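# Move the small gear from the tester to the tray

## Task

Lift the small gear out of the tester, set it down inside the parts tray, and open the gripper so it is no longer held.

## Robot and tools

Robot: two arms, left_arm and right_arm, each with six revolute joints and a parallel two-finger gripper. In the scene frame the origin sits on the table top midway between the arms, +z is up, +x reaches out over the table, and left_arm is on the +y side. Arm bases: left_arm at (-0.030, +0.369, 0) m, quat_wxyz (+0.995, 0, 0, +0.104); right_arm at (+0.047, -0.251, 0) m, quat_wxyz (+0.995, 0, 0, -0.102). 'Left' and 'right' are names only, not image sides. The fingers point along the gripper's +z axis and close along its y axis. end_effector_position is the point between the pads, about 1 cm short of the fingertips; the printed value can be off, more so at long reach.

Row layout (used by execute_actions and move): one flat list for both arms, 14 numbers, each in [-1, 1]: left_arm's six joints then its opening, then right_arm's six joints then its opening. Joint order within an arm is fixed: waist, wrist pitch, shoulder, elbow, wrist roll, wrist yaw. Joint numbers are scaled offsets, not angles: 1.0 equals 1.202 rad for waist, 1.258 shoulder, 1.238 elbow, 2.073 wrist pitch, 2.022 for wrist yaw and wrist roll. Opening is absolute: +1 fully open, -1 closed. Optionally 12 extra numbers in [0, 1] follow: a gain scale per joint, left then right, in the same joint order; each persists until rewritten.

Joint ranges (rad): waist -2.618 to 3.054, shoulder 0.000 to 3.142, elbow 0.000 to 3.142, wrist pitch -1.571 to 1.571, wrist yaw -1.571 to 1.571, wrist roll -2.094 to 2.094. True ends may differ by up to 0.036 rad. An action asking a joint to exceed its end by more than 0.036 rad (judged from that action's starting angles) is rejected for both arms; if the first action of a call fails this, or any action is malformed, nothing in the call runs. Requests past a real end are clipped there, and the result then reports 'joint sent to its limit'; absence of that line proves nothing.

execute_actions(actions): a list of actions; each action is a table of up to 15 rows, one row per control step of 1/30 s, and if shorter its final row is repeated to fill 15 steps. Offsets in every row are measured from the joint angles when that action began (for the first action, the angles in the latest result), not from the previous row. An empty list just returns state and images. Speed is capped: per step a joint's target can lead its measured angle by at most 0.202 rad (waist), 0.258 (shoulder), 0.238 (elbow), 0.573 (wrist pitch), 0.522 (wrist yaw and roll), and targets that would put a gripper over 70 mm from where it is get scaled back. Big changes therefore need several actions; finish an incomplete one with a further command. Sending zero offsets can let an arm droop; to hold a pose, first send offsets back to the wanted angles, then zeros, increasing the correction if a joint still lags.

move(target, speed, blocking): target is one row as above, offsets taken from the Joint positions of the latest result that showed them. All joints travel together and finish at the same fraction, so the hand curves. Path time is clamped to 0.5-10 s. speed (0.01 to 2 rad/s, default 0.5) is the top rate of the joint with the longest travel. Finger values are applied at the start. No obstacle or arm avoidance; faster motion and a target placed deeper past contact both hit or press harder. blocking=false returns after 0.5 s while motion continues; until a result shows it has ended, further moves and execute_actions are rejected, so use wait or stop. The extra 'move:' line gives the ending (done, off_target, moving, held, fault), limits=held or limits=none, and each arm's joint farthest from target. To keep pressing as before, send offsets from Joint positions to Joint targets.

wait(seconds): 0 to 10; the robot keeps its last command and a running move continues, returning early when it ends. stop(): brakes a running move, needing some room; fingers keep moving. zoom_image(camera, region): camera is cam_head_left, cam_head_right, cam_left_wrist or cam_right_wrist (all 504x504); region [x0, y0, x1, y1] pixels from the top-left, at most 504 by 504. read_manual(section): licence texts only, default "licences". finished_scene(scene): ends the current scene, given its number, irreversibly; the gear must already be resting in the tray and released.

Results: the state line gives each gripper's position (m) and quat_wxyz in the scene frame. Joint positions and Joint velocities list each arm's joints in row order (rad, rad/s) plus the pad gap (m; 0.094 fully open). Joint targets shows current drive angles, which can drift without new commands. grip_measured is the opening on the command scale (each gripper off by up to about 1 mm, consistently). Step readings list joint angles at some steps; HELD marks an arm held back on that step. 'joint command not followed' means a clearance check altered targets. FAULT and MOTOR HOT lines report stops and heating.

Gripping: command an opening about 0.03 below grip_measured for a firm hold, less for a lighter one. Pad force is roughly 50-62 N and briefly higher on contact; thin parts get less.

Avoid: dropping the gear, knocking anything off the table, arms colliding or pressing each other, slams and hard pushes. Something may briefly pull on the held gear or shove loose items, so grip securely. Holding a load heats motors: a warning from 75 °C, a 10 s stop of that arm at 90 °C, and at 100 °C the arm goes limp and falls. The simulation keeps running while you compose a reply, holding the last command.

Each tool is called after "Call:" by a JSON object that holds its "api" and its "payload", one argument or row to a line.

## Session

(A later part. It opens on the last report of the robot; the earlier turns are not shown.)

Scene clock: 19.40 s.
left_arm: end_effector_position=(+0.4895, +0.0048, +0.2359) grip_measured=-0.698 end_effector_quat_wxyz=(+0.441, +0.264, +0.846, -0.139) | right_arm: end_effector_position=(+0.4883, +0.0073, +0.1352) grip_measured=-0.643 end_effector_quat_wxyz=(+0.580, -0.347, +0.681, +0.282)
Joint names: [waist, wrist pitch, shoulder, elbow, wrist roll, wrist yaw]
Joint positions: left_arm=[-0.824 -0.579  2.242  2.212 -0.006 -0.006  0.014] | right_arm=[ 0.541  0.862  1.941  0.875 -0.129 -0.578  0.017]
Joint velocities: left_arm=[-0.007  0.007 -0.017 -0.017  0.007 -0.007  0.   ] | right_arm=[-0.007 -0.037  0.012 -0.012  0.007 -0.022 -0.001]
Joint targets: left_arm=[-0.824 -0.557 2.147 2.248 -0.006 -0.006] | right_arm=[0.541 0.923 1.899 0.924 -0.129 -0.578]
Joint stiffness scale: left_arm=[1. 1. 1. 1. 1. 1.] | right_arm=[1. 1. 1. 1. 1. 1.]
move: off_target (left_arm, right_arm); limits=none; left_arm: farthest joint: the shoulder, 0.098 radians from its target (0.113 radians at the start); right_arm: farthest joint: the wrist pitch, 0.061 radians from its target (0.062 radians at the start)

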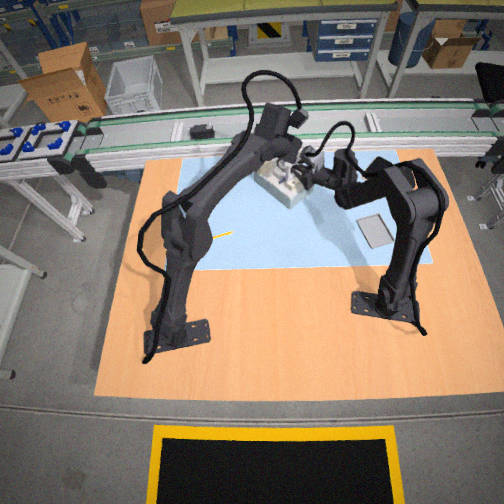

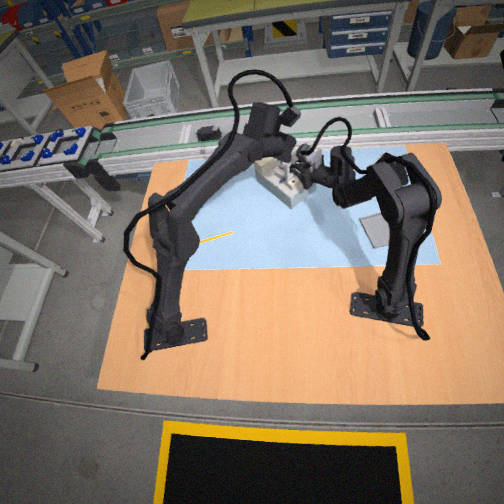

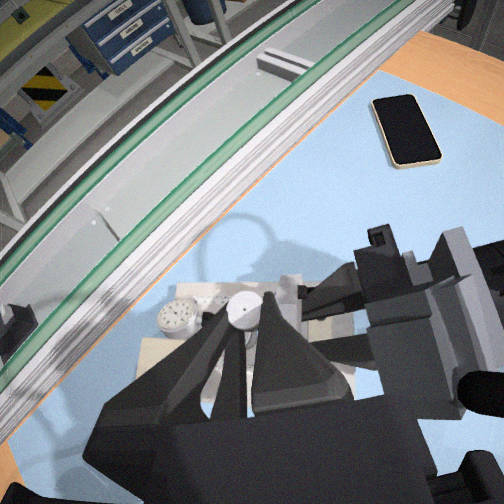

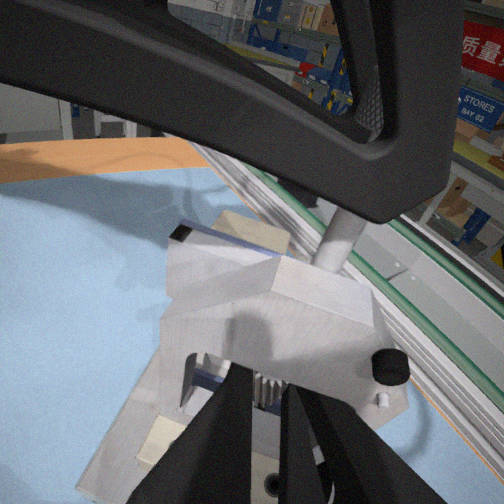

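Call:
{"api": "execute_actions", "payload": {
  "actions": [
    [[0,0.02,-0.09,0.035,0,0,-0.75,0,0.03,-0.055,0.04,0,0,-0.7]],
    [[0,0.02,-0.09,0.035,0,0,-0.75,0,0.03,-0.055,0.04,0,0,-0.7]],
    [[0,0.02,-0.09,0.035,0,0,-0.75,0,0,0,0,0,0,-0.7]]
  ]
}}

Scene clock: 21.07 s.
left_arm: end_effector_position=(+0.4896, +0.0047, +0.2378) grip_measured=-0.698 end_effector_quat_wxyz=(+0.443, +0.264, +0.845, -0.139) | right_arm: end_effector_position=(+0.4868, +0.0059, +0.1346) grip_measured=-0.643 end_effector_quat_wxyz=(+0.567, -0.343, +0.694, +0.281)
Joint names: [waist, wrist pitch, shoulder, elbow, wrist roll, wrist yaw]
Joint positions: left_arm=[-0.824 -0.576  2.239  2.212 -0.006 -0.006  0.014] | right_arm=[ 0.543  0.797  1.915  0.879 -0.129 -0.568  0.017]
Joint velocities: left_arm=[-0.002 -0.051  0.007 -0.002 -0.037  0.051  0.   ] | right_arm=[-0.012  0.037 -0.012 -0.007  0.022 -0.022  0.001]
Joint targets: left_arm=[-0.824 -0.542 2.147 2.247 -0.006 -0.006] | right_arm=[0.543 0.805 1.915 0.879 -0.129 -0.569]
Joint stiffness scale: left_arm=[1. 1. 1. 1. 1. 1.] | right_arm=[1. 1. 1. 1. 1. 1.]
Step readings (joint positions; steps 1 to 15: 1st action; 16 to 30: 2nd action; 31 to 45: 3rd action):
0: left_arm=[-0.824 -0.579 2.242 2.212 -0.006 -0.006] | right_arm=[0.541 0.862 1.941 0.875 -0.129 -0.578]
1: left_arm=[-0.824 -0.578 2.242 2.212 -0.006 -0.006] | right_arm=[0.541 0.860 1.938 0.875 -0.129 -0.577]
2: left_arm=[-0.824 -0.578 2.242 2.212 -0.006 -0.006] | right_arm=[0.541 0.853 1.934 0.875 -0.129 -0.576]
4: left_arm=[-0.824 -0.577 2.240 2.212 -0.006 -0.006] | right_arm=[0.541 0.842 1.929 0.875 -0.129 -0.575]
8: left_arm=[-0.824 -0.577 2.239 2.212 -0.006 -0.006] | right_arm=[0.541 0.837 1.927 0.875 -0.129 -0.575]
15: left_arm=[-0.824 -0.577 2.239 2.212 -0.006 -0.006] | right_arm=[0.541 0.837 1.927 0.875 -0.129 -0.574]
16: left_arm=[-0.824 -0.577 2.239 2.212 -0.006 -0.006] | right_arm=[0.541 0.834 1.925 0.875 -0.129 -0.574]
17: left_arm=[-0.824 -0.577 2.239 2.212 -0.006 -0.006] | right_arm=[0.541 0.827 1.922 0.875 -0.129 -0.572]
19: left_arm=[-0.824 -0.577 2.239 2.212 -0.006 -0.006] | right_arm=[0.542 0.819 1.918 0.876 -0.129 -0.569]
23: left_arm=[-0.824 -0.576 2.239 2.212 -0.006 -0.006] | right_arm=[0.543 0.808 1.916 0.879 -0.129 -0.569]
30: left_arm=[-0.824 -0.576 2.239 2.212 -0.006 -0.006] | right_arm=[0.543 0.805 1.915 0.879 -0.129 -0.569]
31: left_arm=[-0.824 -0.576 2.239 2.212 -0.006 -0.006] | right_arm=[0.543 0.800 1.915 0.879 -0.129 -0.569]
32: left_arm=[-0.824 -0.576 2.239 2.212 -0.006 -0.006] | right_arm=[0.543 0.797 1.915 0.879 -0.129 -0.568]
34: left_arm=[-0.824 -0.576 2.239 2.212 -0.006 -0.006] | right_arm=[0.543 0.797 1.915 0.879 -0.129 -0.568]
38: left_arm=[-0.824 -0.576 2.239 2.212 -0.006 -0.006] | right_arm=[0.543 0.797 1.915 0.879 -0.129 -0.568]
45: Joint positions above

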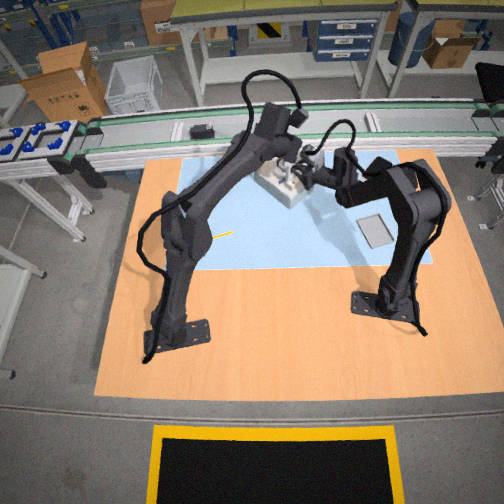

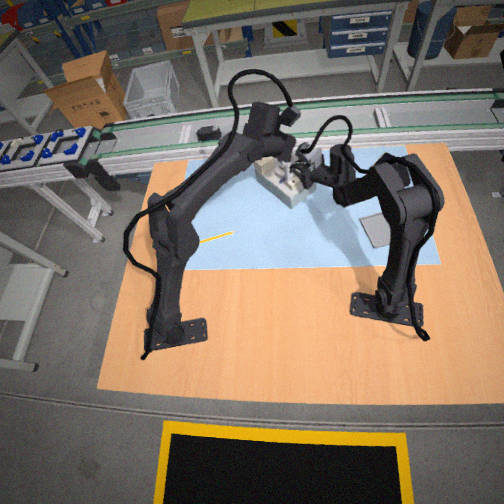

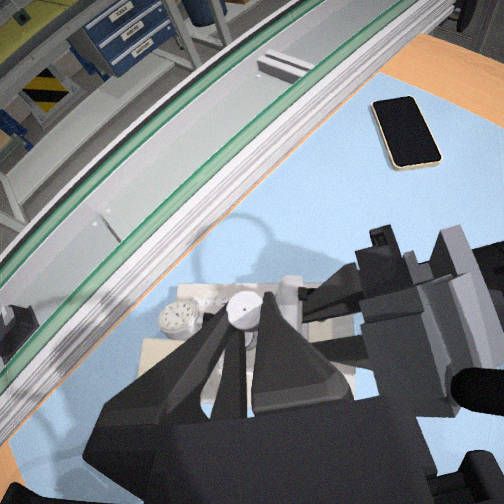

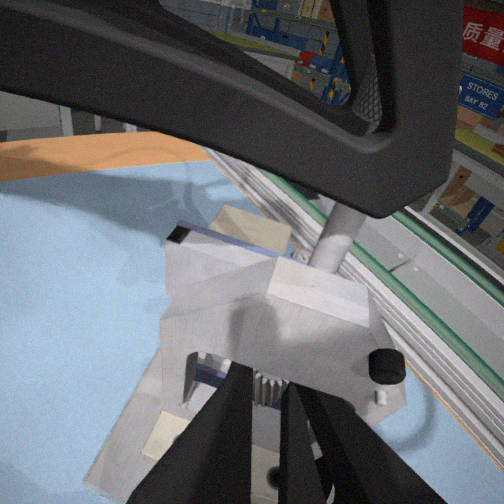

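Call:
{"api": "execute_actions", "payload": {
  "actions": [
    [[0,0.02,-0.09,0.035,0,0,-0.75,0,0,0.024,0,0,0,-0.7]],
    [[0,0.02,-0.09,0.035,0,0,-0.75,-0.019,0,-0.026,-0.034,0,-0.011,-0.7]],
    [[0,0.02,-0.09,0.035,0,0,-0.75,-0.019,0,-0.026,-0.034,0,-0.011,-0.7]]
  ]
}}

Scene clock: 22.80 s.
left_arm: end_effector_position=(+0.4896, +0.0047, +0.2378) grip_measured=-0.698 end_effector_quat_wxyz=(+0.443, +0.264, +0.845, -0.139) | right_arm: end_effector_position=(+0.4812, -0.0088, +0.1228) grip_measured=-0.643 end_effector_quat_wxyz=(+0.558, -0.337, +0.704, +0.282)
Joint names: [waist, wrist pitch, shoulder, elbow, wrist roll, wrist yaw]
Joint positions: left_arm=[-0.824 -0.576  2.239  2.212 -0.006 -0.006  0.014] | right_arm=[ 0.511  0.81   1.908  0.831 -0.129 -0.591  0.017]
Joint velocities: left_arm=[ 0.002 -0.007 -0.017  0.002 -0.022  0.037 -0.   ] | right_arm=[-0.002  0.051 -0.007  0.007 -0.007  0.022 -0.001]
Joint targets: left_arm=[-0.824 -0.542 2.147 2.247 -0.006 -0.006] | right_arm=[0.503 0.803 1.886 0.810 -0.129 -0.601]
Joint stiffness scale: left_arm=[1. 1. 1. 1. 1. 1.] | right_arm=[1. 1. 1. 1. 1. 1.]
Step readings (joint positions; steps 1 to 15: 1st action; 16 to 30: 2nd action; 31 to 45: 3rd action):
0: left_arm=[-0.824 -0.576 2.239 2.212 -0.006 -0.006] | right_arm=[0.543 0.797 1.915 0.879 -0.129 -0.568]
1: left_arm=[-0.824 -0.576 2.239 2.212 -0.006 -0.006] | right_arm=[0.543 0.797 1.917 0.879 -0.129 -0.568]
2: left_arm=[-0.824 -0.576 2.239 2.212 -0.006 -0.006] | right_arm=[0.543 0.797 1.919 0.879 -0.129 -0.568]
4: left_arm=[-0.824 -0.576 2.239 2.212 -0.006 -0.006] | right_arm=[0.543 0.798 1.925 0.879 -0.129 -0.568]
8: left_arm=[-0.824 -0.576 2.239 2.212 -0.006 -0.006] | right_arm=[0.543 0.800 1.926 0.879 -0.129 -0.568]
15: left_arm=[-0.824 -0.576 2.239 2.212 -0.006 -0.006] | right_arm=[0.543 0.800 1.926 0.879 -0.129 -0.568]
16: left_arm=[-0.824 -0.576 2.239 2.212 -0.006 -0.006] | right_arm=[0.541 0.802 1.925 0.877 -0.129 -0.569]
17: left_arm=[-0.824 -0.576 2.239 2.212 -0.006 -0.006] | right_arm=[0.538 0.804 1.922 0.870 -0.129 -0.572]
19: left_arm=[-0.824 -0.576 2.239 2.212 -0.006 -0.006] | right_arm=[0.531 0.804 1.919 0.858 -0.129 -0.575]
23: left_arm=[-0.824 -0.576 2.239 2.212 -0.006 -0.006] | right_arm=[0.525 0.803 1.919 0.852 -0.129 -0.576]
30: left_arm=[-0.824 -0.576 2.239 2.212 -0.006 -0.006] | right_arm=[0.525 0.803 1.919 0.852 -0.129 -0.578]
31: left_arm=[-0.824 -0.576 2.239 2.212 -0.006 -0.006] | right_arm=[0.524 0.804 1.918 0.849 -0.129 -0.580]
32: left_arm=[-0.824 -0.576 2.239 2.212 -0.006 -0.006] | right_arm=[0.522 0.806 1.915 0.842 -0.129 -0.583]
34: left_arm=[-0.824 -0.576 2.239 2.212 -0.006 -0.006] | right_arm=[0.515 0.810 1.910 0.833 -0.129 -0.588]
38: left_arm=[-0.824 -0.576 2.239 2.212 -0.006 -0.006] | right_arm=[0.511 0.810 1.908 0.831 -0.129 -0.591]
45: Joint positions above

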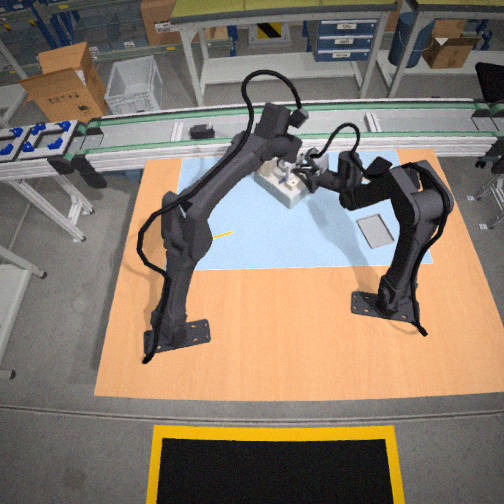

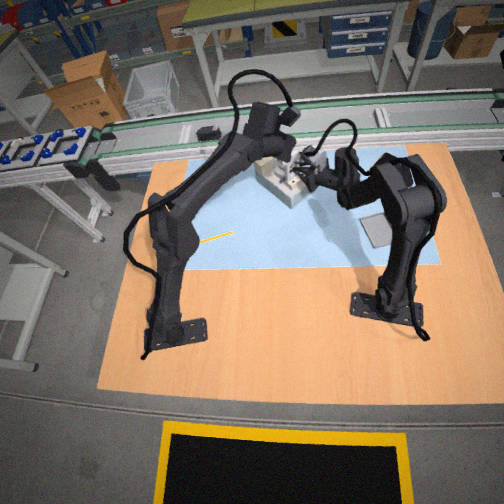

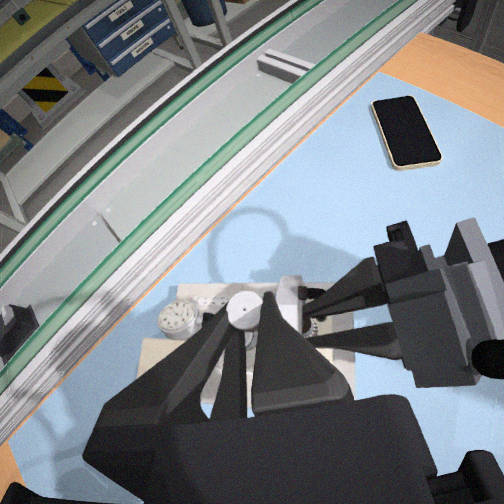

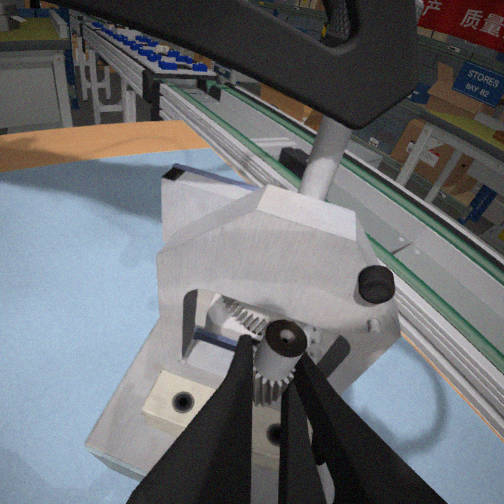

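Call:
{"api": "move", "payload": {
  "target": [0,0,0,0,0,0,-0.75,-0.06,0,-0.15,-0.11,0,-0.035,-0.7],
  "speed": 0.2
}}

Call:
{"api": "move", "payload": {
  "target": [0,0,0,0,0,0,-0.2,-0.2,-0.3,-0.3,0,0,0.1,-0.7],
  "speed": 0.7
}}

Call:
{"api": "move", "payload": {
  "target": [0,0,-0.15,0,0,0,-0.2,0,-0.55,0.1,0.27,0.064,0.23,-0.7],
  "speed": 0.9
}}

Scene clock: 24.53 s.
left_arm: end_effector_position=(+0.4901, +0.0044, +0.2182) grip_measured=-0.699 end_effector_quat_wxyz=(+0.425, +0.267, +0.854, -0.134) | right_arm: end_effector_position=(+0.4579, -0.0378, +0.1522) grip_measured=-0.643 end_effector_quat_wxyz=(+0.577, -0.333, +0.690, +0.282)
Joint names: [waist, wrist pitch, shoulder, elbow, wrist roll, wrist yaw]
Joint positions: left_arm=[-0.824 -0.592  2.266  2.211 -0.006 -0.006  0.014] | right_arm=[ 0.446  0.812  1.745  0.712 -0.129 -0.65   0.017]
Joint velocities: left_arm=[-0.002  0.007 -0.002 -0.012 -0.095  0.066  0.   ] | right_arm=[ 0.012 -0.007 -0.002 -0.022 -0.007 -0.139  0.   ]
Joint targets: left_arm=[-0.824 -0.576 2.239 2.212 -0.006 -0.006] | right_arm=[0.439 0.811 1.719 0.694 -0.129 -0.662]
Joint stiffness scale: left_arm=[1. 1. 1. 1. 1. 1.] | right_arm=[1. 1. 1. 1. 1. 1.]
move: off_target (left_arm, right_arm); limits=none; left_arm: farthest joint: the shoulder, 0.027 radians from its target (0.000 radians at the start); right_arm: farthest joint: the shoulder, 0.026 radians from its target (0.189 radians at the start)

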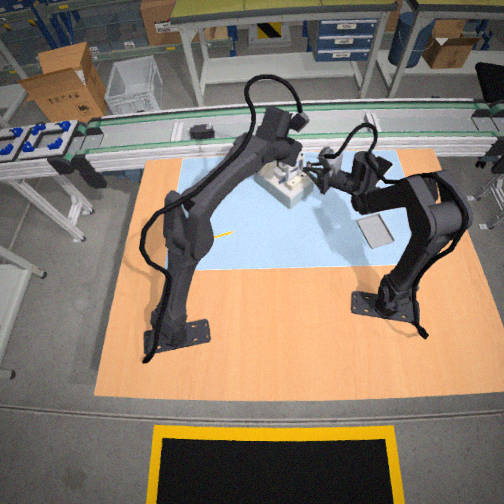

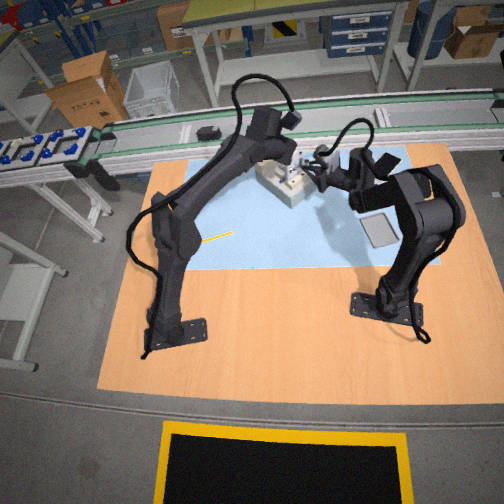

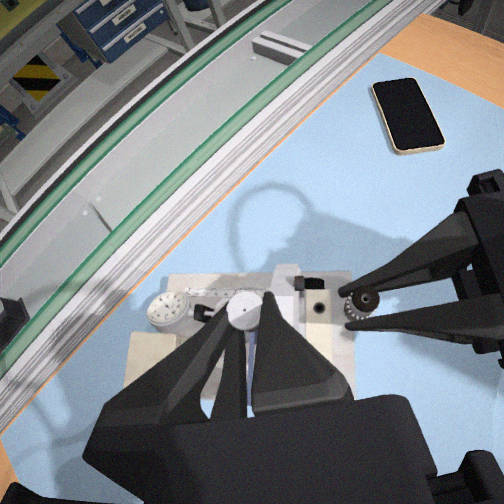

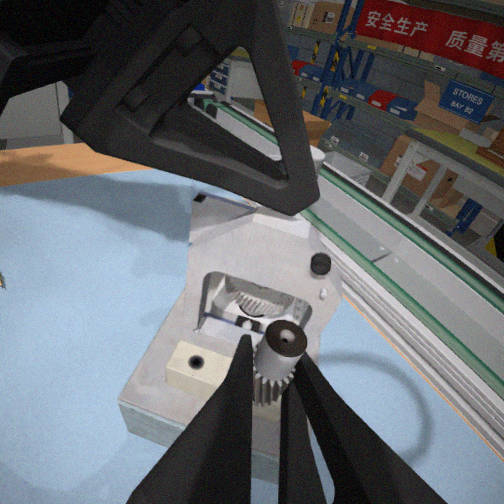

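Scene clock: 26.23 s.
left_arm: end_effector_position=(+0.4900, +0.0045, +0.2181) grip_measured=-0.202 end_effector_quat_wxyz=(+0.425, +0.267, +0.854, -0.134) | right_arm: end_effector_position=(+0.4525, -0.1699, +0.1637) grip_measured=-0.643 end_effector_quat_wxyz=(+0.515, -0.172, +0.824, +0.160)
Joint names: [waist, wrist pitch, shoulder, elbow, wrist roll, wrist yaw]
Joint positions: left_arm=[-0.824 -0.592  2.266  2.211 -0.006 -0.006  0.037] | right_arm=[ 0.212  0.198  1.392  0.712 -0.129 -0.449  0.017]
Joint velocities: left_arm=[-0.012 -0.037  0.002 -0.002 -0.022  0.081 -0.   ] | right_arm=[-0.007 -0.007  0.002  0.002 -0.037 -0.007  0.   ]
Joint targets: left_arm=[-0.824 -0.592 2.266 2.211 -0.006 -0.006] | right_arm=[0.206 0.190 1.368 0.712 -0.129 -0.448]
Joint stiffness scale: left_arm=[1. 1. 1. 1. 1. 1.] | right_arm=[1. 1. 1. 1. 1. 1.]
move: off_target (right_arm); limits=none; left_arm: farthest joint: the waist, 0.000 radians from its target (0.000 radians at the start); right_arm: farthest joint: the shoulder, 0.025 radians from its target (0.378 radians at the start)

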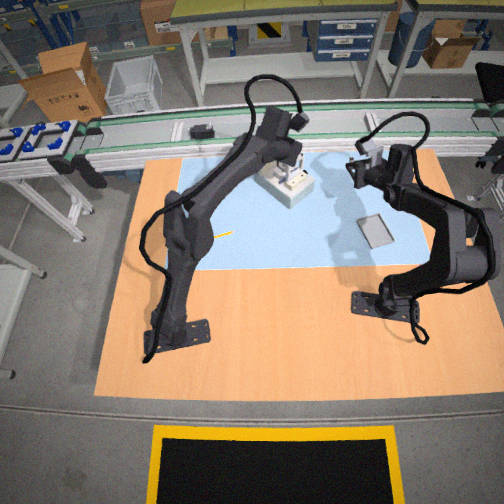

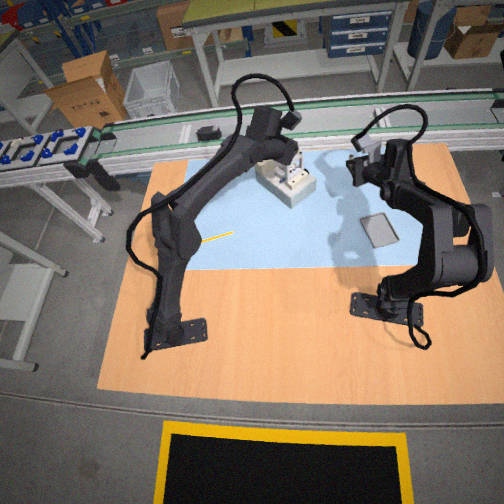

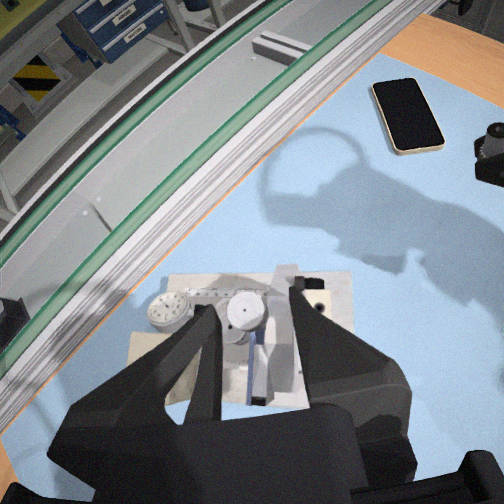

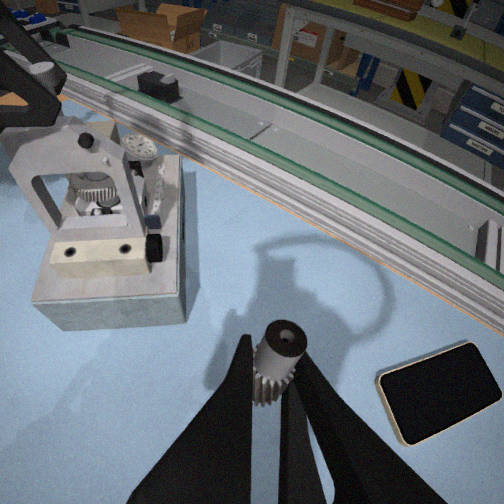

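Scene clock: 28.37 s.
left_arm: end_effector_position=(+0.4700, +0.0186, +0.3168) grip_measured=-0.202 end_effector_quat_wxyz=(+0.493, +0.255, +0.817, -0.155) | right_arm: end_effector_position=(+0.3314, -0.2500, +0.0756) grip_measured=-0.643 end_effector_quat_wxyz=(+0.076, -0.007, +0.997, -0.005)
Joint names: [waist, wrist pitch, shoulder, elbow, wrist roll, wrist yaw]
Joint positions: left_arm=[-0.824 -0.593  2.102  2.211 -0.006 -0.006  0.037] | right_arm=[ 0.212 -0.935  1.501  1.018 -0.008  0.01   0.017]
Joint velocities: left_arm=[ 0.002  0.022  0.002  0.002 -0.007 -0.037 -0.   ] | right_arm=[ 0.012 -0.007  0.002  0.017  0.007 -0.022  0.001]
Joint targets: left_arm=[-0.824 -0.592 2.077 2.211 -0.006 -0.006] | right_arm=[0.212 -0.942 1.518 1.046 0.000 0.016]
Joint stiffness scale: left_arm=[1. 1. 1. 1. 1. 1.] | right_arm=[1. 1. 1. 1. 1. 1.]
move: off_target (left_arm, right_arm); limits=none; left_arm: farthest joint: the shoulder, 0.025 radians from its target (0.188 radians at the start); right_arm: farthest joint: the elbow, 0.029 radians from its target (0.334 radians at the start)

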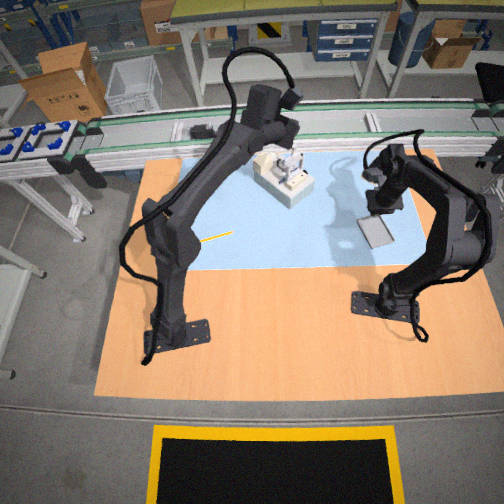

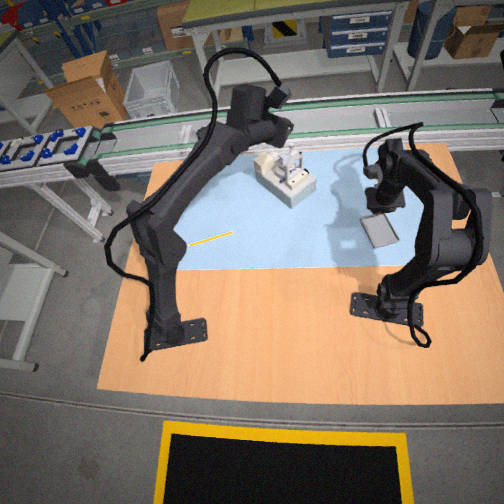

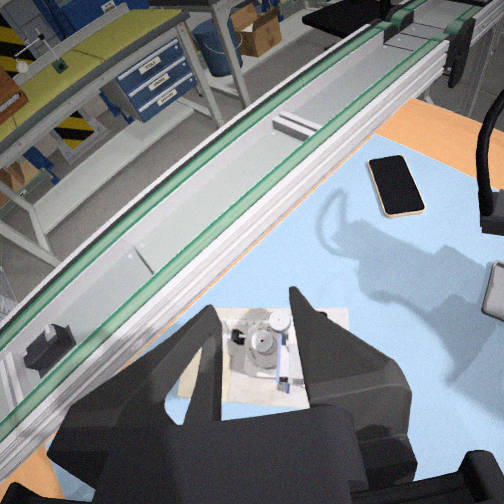

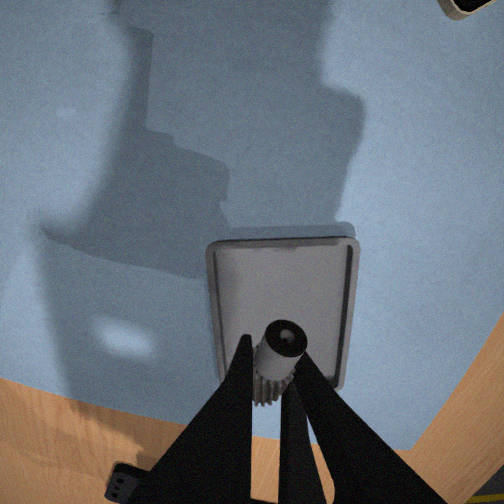

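Call:
{"api": "move", "payload": {
  "target": [0,0,0,0,0,0,-0.2,-0.02,0,0.175,0,0,0,-0.7],
  "speed": 0.25
}}

Scene clock: 29.73 s.
left_arm: end_effector_position=(+0.4700, +0.0186, +0.3168) grip_measured=-0.202 end_effector_quat_wxyz=(+0.493, +0.255, +0.817, -0.155) | right_arm: end_effector_position=(+0.3168, -0.2544, +0.0221) grip_measured=-0.643 end_effector_quat_wxyz=(-0.028, +0.000, +1.000, -0.005)
Joint names: [waist, wrist pitch, shoulder, elbow, wrist roll, wrist yaw]
Joint positions: left_arm=[-0.824 -0.593  2.102  2.211 -0.006 -0.006  0.037] | right_arm=[ 0.196 -0.935  1.709  1.018 -0.008  0.01   0.017]
Joint velocities: left_arm=[-0.012 -0.007 -0.002 -0.007  0.037 -0.007 -0.001] | right_arm=[-0.007 -0.066 -0.012 -0.012  0.007  0.022 -0.001]
Joint targets: left_arm=[-0.824 -0.593 2.102 2.211 -0.006 -0.006] | right_arm=[0.188 -0.934 1.722 1.018 -0.008 0.010]
Joint stiffness scale: left_arm=[1. 1. 1. 1. 1. 1.] | right_arm=[1. 1. 1. 1. 1. 1.]
move: done; limits=none; left_arm: farthest joint: the waist, 0.000 radians from its target (0.000 radians at the start); right_arm: farthest joint: the shoulder, 0.012 radians from its target (0.220 radians at the start)

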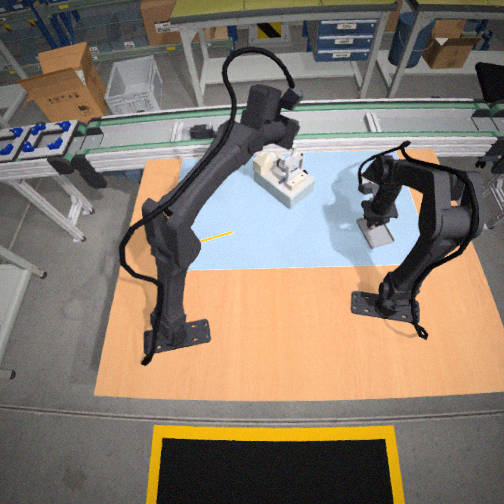

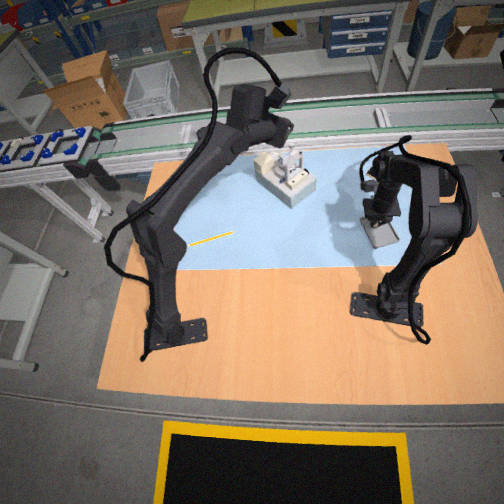

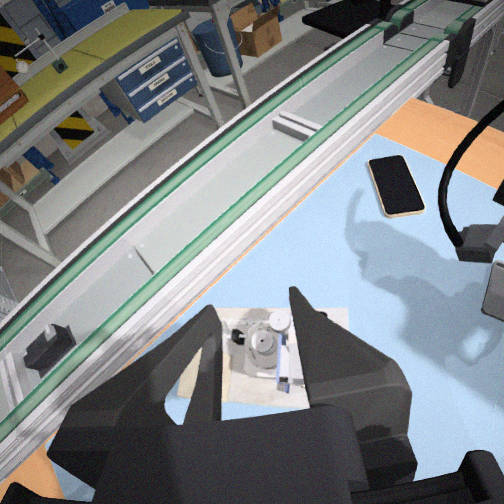

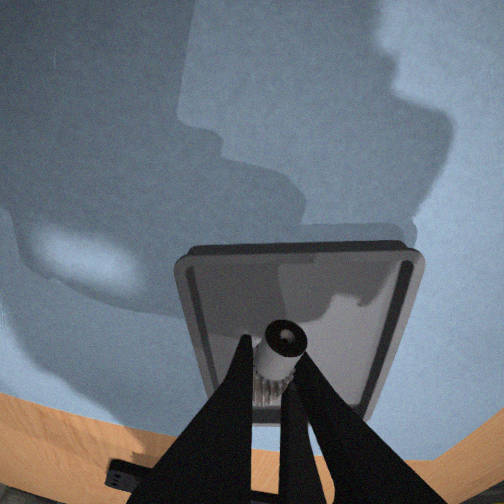

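Call:
{"api": "move", "payload": {
  "target": [0,0,0,0,0,0,-0.2,0,0,0.03,0,0,0,-0.7],
  "speed": 0.1
}}

Call:
{"api": "move", "payload": {
  "target": [0,0,0,0,0,0,-0.2,0,0,0,0,0,0,-0.4]
}}

Call:
{"api": "move", "payload": {
  "target": [0,0,0,0,0,0,-0.2,0,0,-0.25,0,0,0,-0.4]
}}

Scene clock: 31.47 s.
left_arm: end_effector_position=(+0.4700, +0.0186, +0.3168) grip_measured=-0.202 end_effector_quat_wxyz=(+0.493, +0.255, +0.817, -0.155) | right_arm: end_effector_position=(+0.3206, -0.2545, +0.0182) grip_measured=-0.643 end_effector_quat_wxyz=(-0.030, +0.000, +1.000, -0.005)
Joint names: [waist, wrist pitch, shoulder, elbow, wrist roll, wrist yaw]
Joint positions: left_arm=[-0.824 -0.593  2.102  2.211 -0.006 -0.006  0.037] | right_arm=[ 0.196 -0.926  1.733  1.029 -0.008  0.011  0.017]
Joint velocities: left_arm=[-0.002 -0.007  0.007 -0.017  0.007  0.007 -0.   ] | right_arm=[ 0.002  0.022 -0.007 -0.002 -0.007  0.007  0.   ]
Joint targets: left_arm=[-0.824 -0.593 2.102 2.211 -0.006 -0.006] | right_arm=[0.196 -0.935 1.747 1.018 -0.008 0.010]
Joint stiffness scale: left_arm=[1. 1. 1. 1. 1. 1.] | right_arm=[1. 1. 1. 1. 1. 1.]
move: done; limits=none; left_arm: farthest joint: the waist, 0.000 radians from its target (0.000 radians at the start); right_arm: farthest joint: the shoulder, 0.013 radians from its target (0.038 radians at the start)

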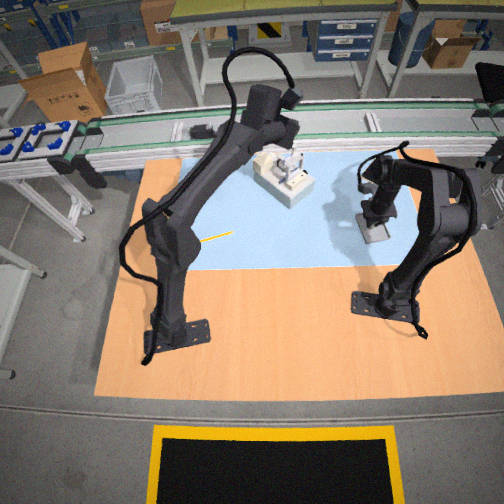

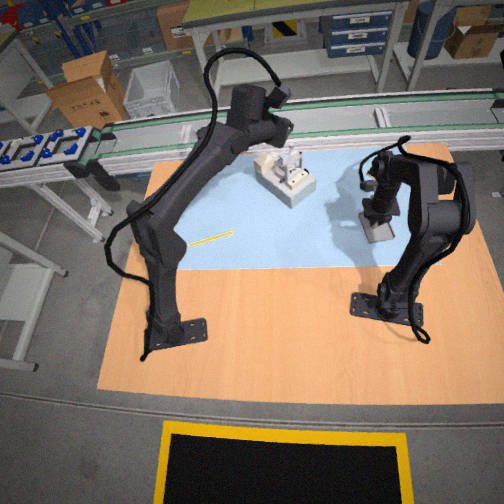

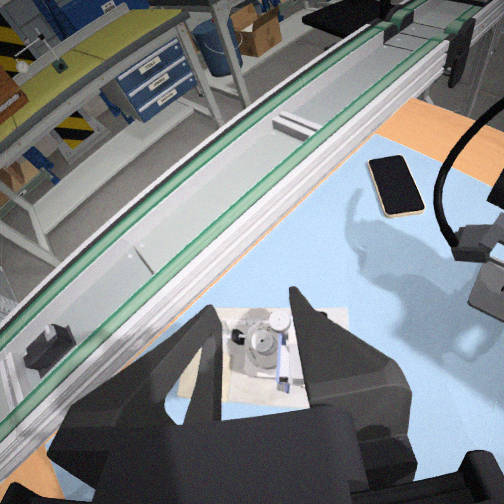

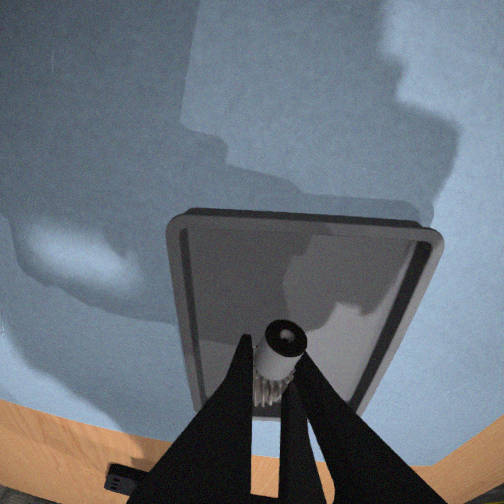

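Scene clock: 31.97 s.
left_arm: end_effector_position=(+0.4700, +0.0186, +0.3168) grip_measured=-0.202 end_effector_quat_wxyz=(+0.493, +0.255, +0.817, -0.155) | right_arm: end_effector_position=(+0.3206, -0.2545, +0.0182) grip_measured=-0.402 end_effector_quat_wxyz=(-0.030, +0.000, +1.000, -0.005)
Joint names: [waist, wrist pitch, shoulder, elbow, wrist roll, wrist yaw]
Joint positions: left_arm=[-0.824 -0.593  2.102  2.211 -0.006 -0.006  0.037] | right_arm=[ 0.196 -0.926  1.733  1.029 -0.008  0.011  0.028]
Joint velocities: left_arm=[-0.012  0.022 -0.017  0.002  0.051 -0.095 -0.   ] | right_arm=[ 0.002 -0.022  0.002 -0.012 -0.022 -0.037 -0.001]
Joint targets: left_arm=[-0.824 -0.593 2.102 2.211 -0.006 -0.006] | right_arm=[0.196 -0.926 1.733 1.029 -0.008 0.011]
Joint stiffness scale: left_arm=[1. 1. 1. 1. 1. 1.] | right_arm=[1. 1. 1. 1. 1. 1.]
move: done; limits=none; left_arm: farthest joint: the waist, 0.000 radians from its target (0.000 radians at the start); right_arm: farthest joint: the waist, 0.000 radians from its target (0.000 radians at the start)

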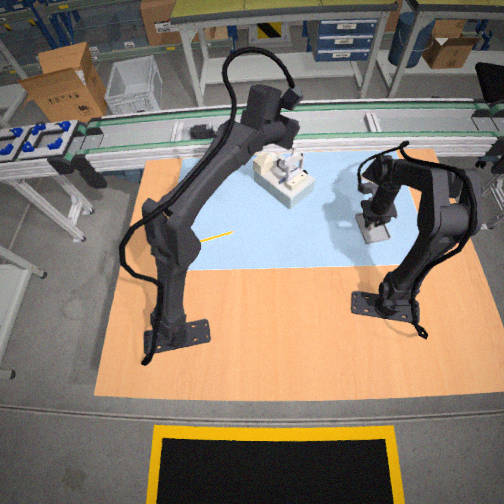

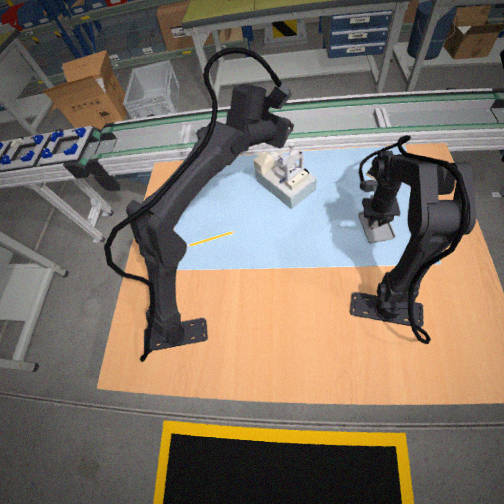

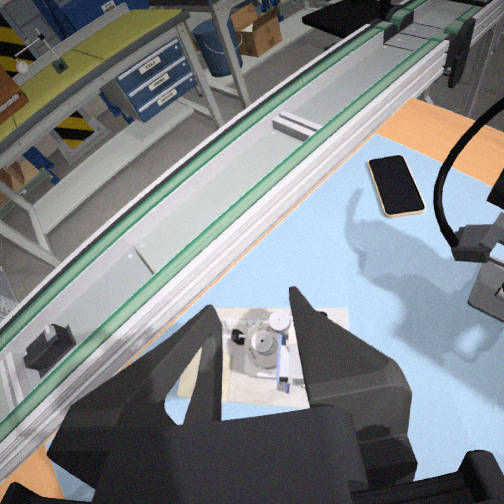

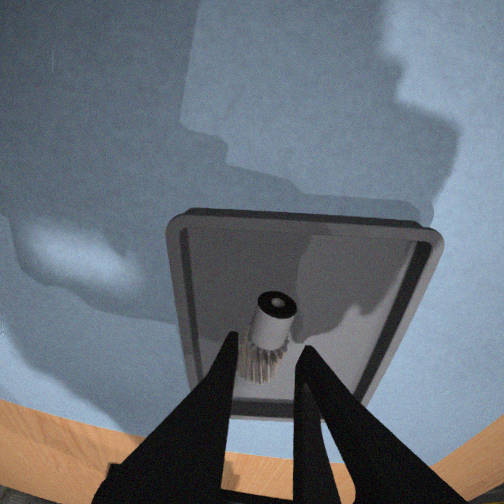

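Scene clock: 33.00 s.
left_arm: end_effector_position=(+0.4700, +0.0186, +0.3168) grip_measured=-0.202 end_effector_quat_wxyz=(+0.493, +0.255, +0.817, -0.155) | right_arm: end_effector_position=(+0.3388, -0.2547, +0.0966) grip_measured=-0.402 end_effector_quat_wxyz=(+0.118, +0.001, +0.993, -0.006)
Joint names: [waist, wrist pitch, shoulder, elbow, wrist roll, wrist yaw]
Joint positions: left_arm=[-0.824 -0.593  2.102  2.211 -0.006 -0.006  0.037] | right_arm=[ 0.196 -0.926  1.437  1.029 -0.008  0.011  0.028]
Joint velocities: left_arm=[-0.017 -0.051  0.002 -0.012  0.007  0.007 -0.   ] | right_arm=[-0.007 -0.022 -0.012 -0.002 -0.051  0.051 -0.   ]
Joint targets: left_arm=[-0.824 -0.593 2.102 2.211 -0.006 -0.006] | right_arm=[0.196 -0.926 1.419 1.029 -0.008 0.011]
Joint stiffness scale: left_arm=[1. 1. 1. 1. 1. 1.] | right_arm=[1. 1. 1. 1. 1. 1.]
move: done; limits=none; left_arm: farthest joint: the waist, 0.000 radians from its target (0.000 radians at the start); right_arm: farthest joint: the shoulder, 0.018 radians from its target (0.315 radians at the start)

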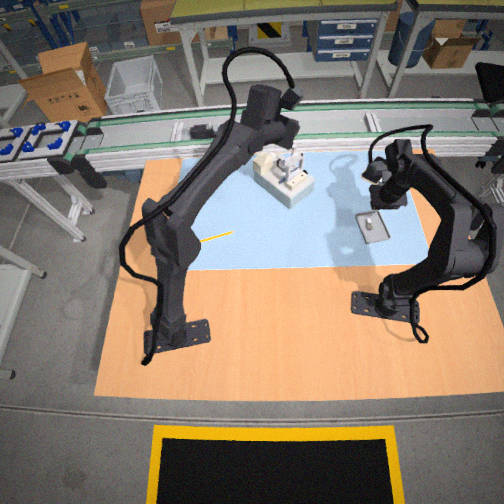

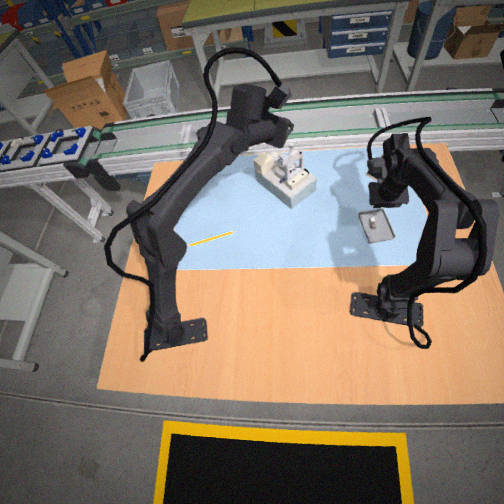

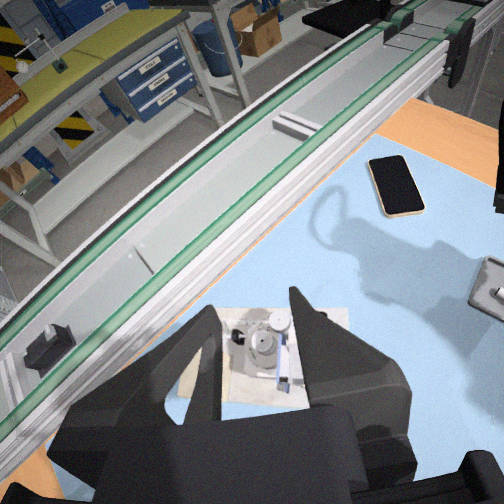

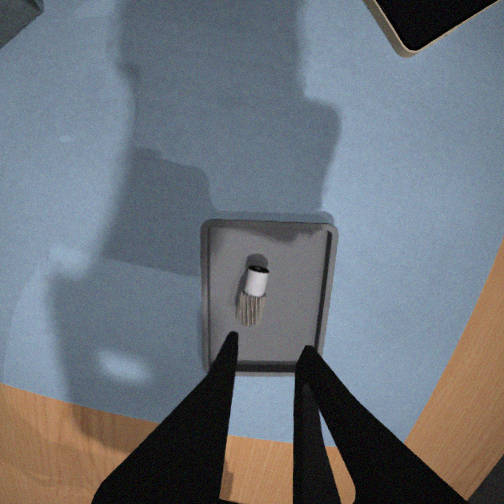

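Call:
{"api": "finished_scene", "payload": {
  "scene": 2
}}

The scene is finished: the task was done.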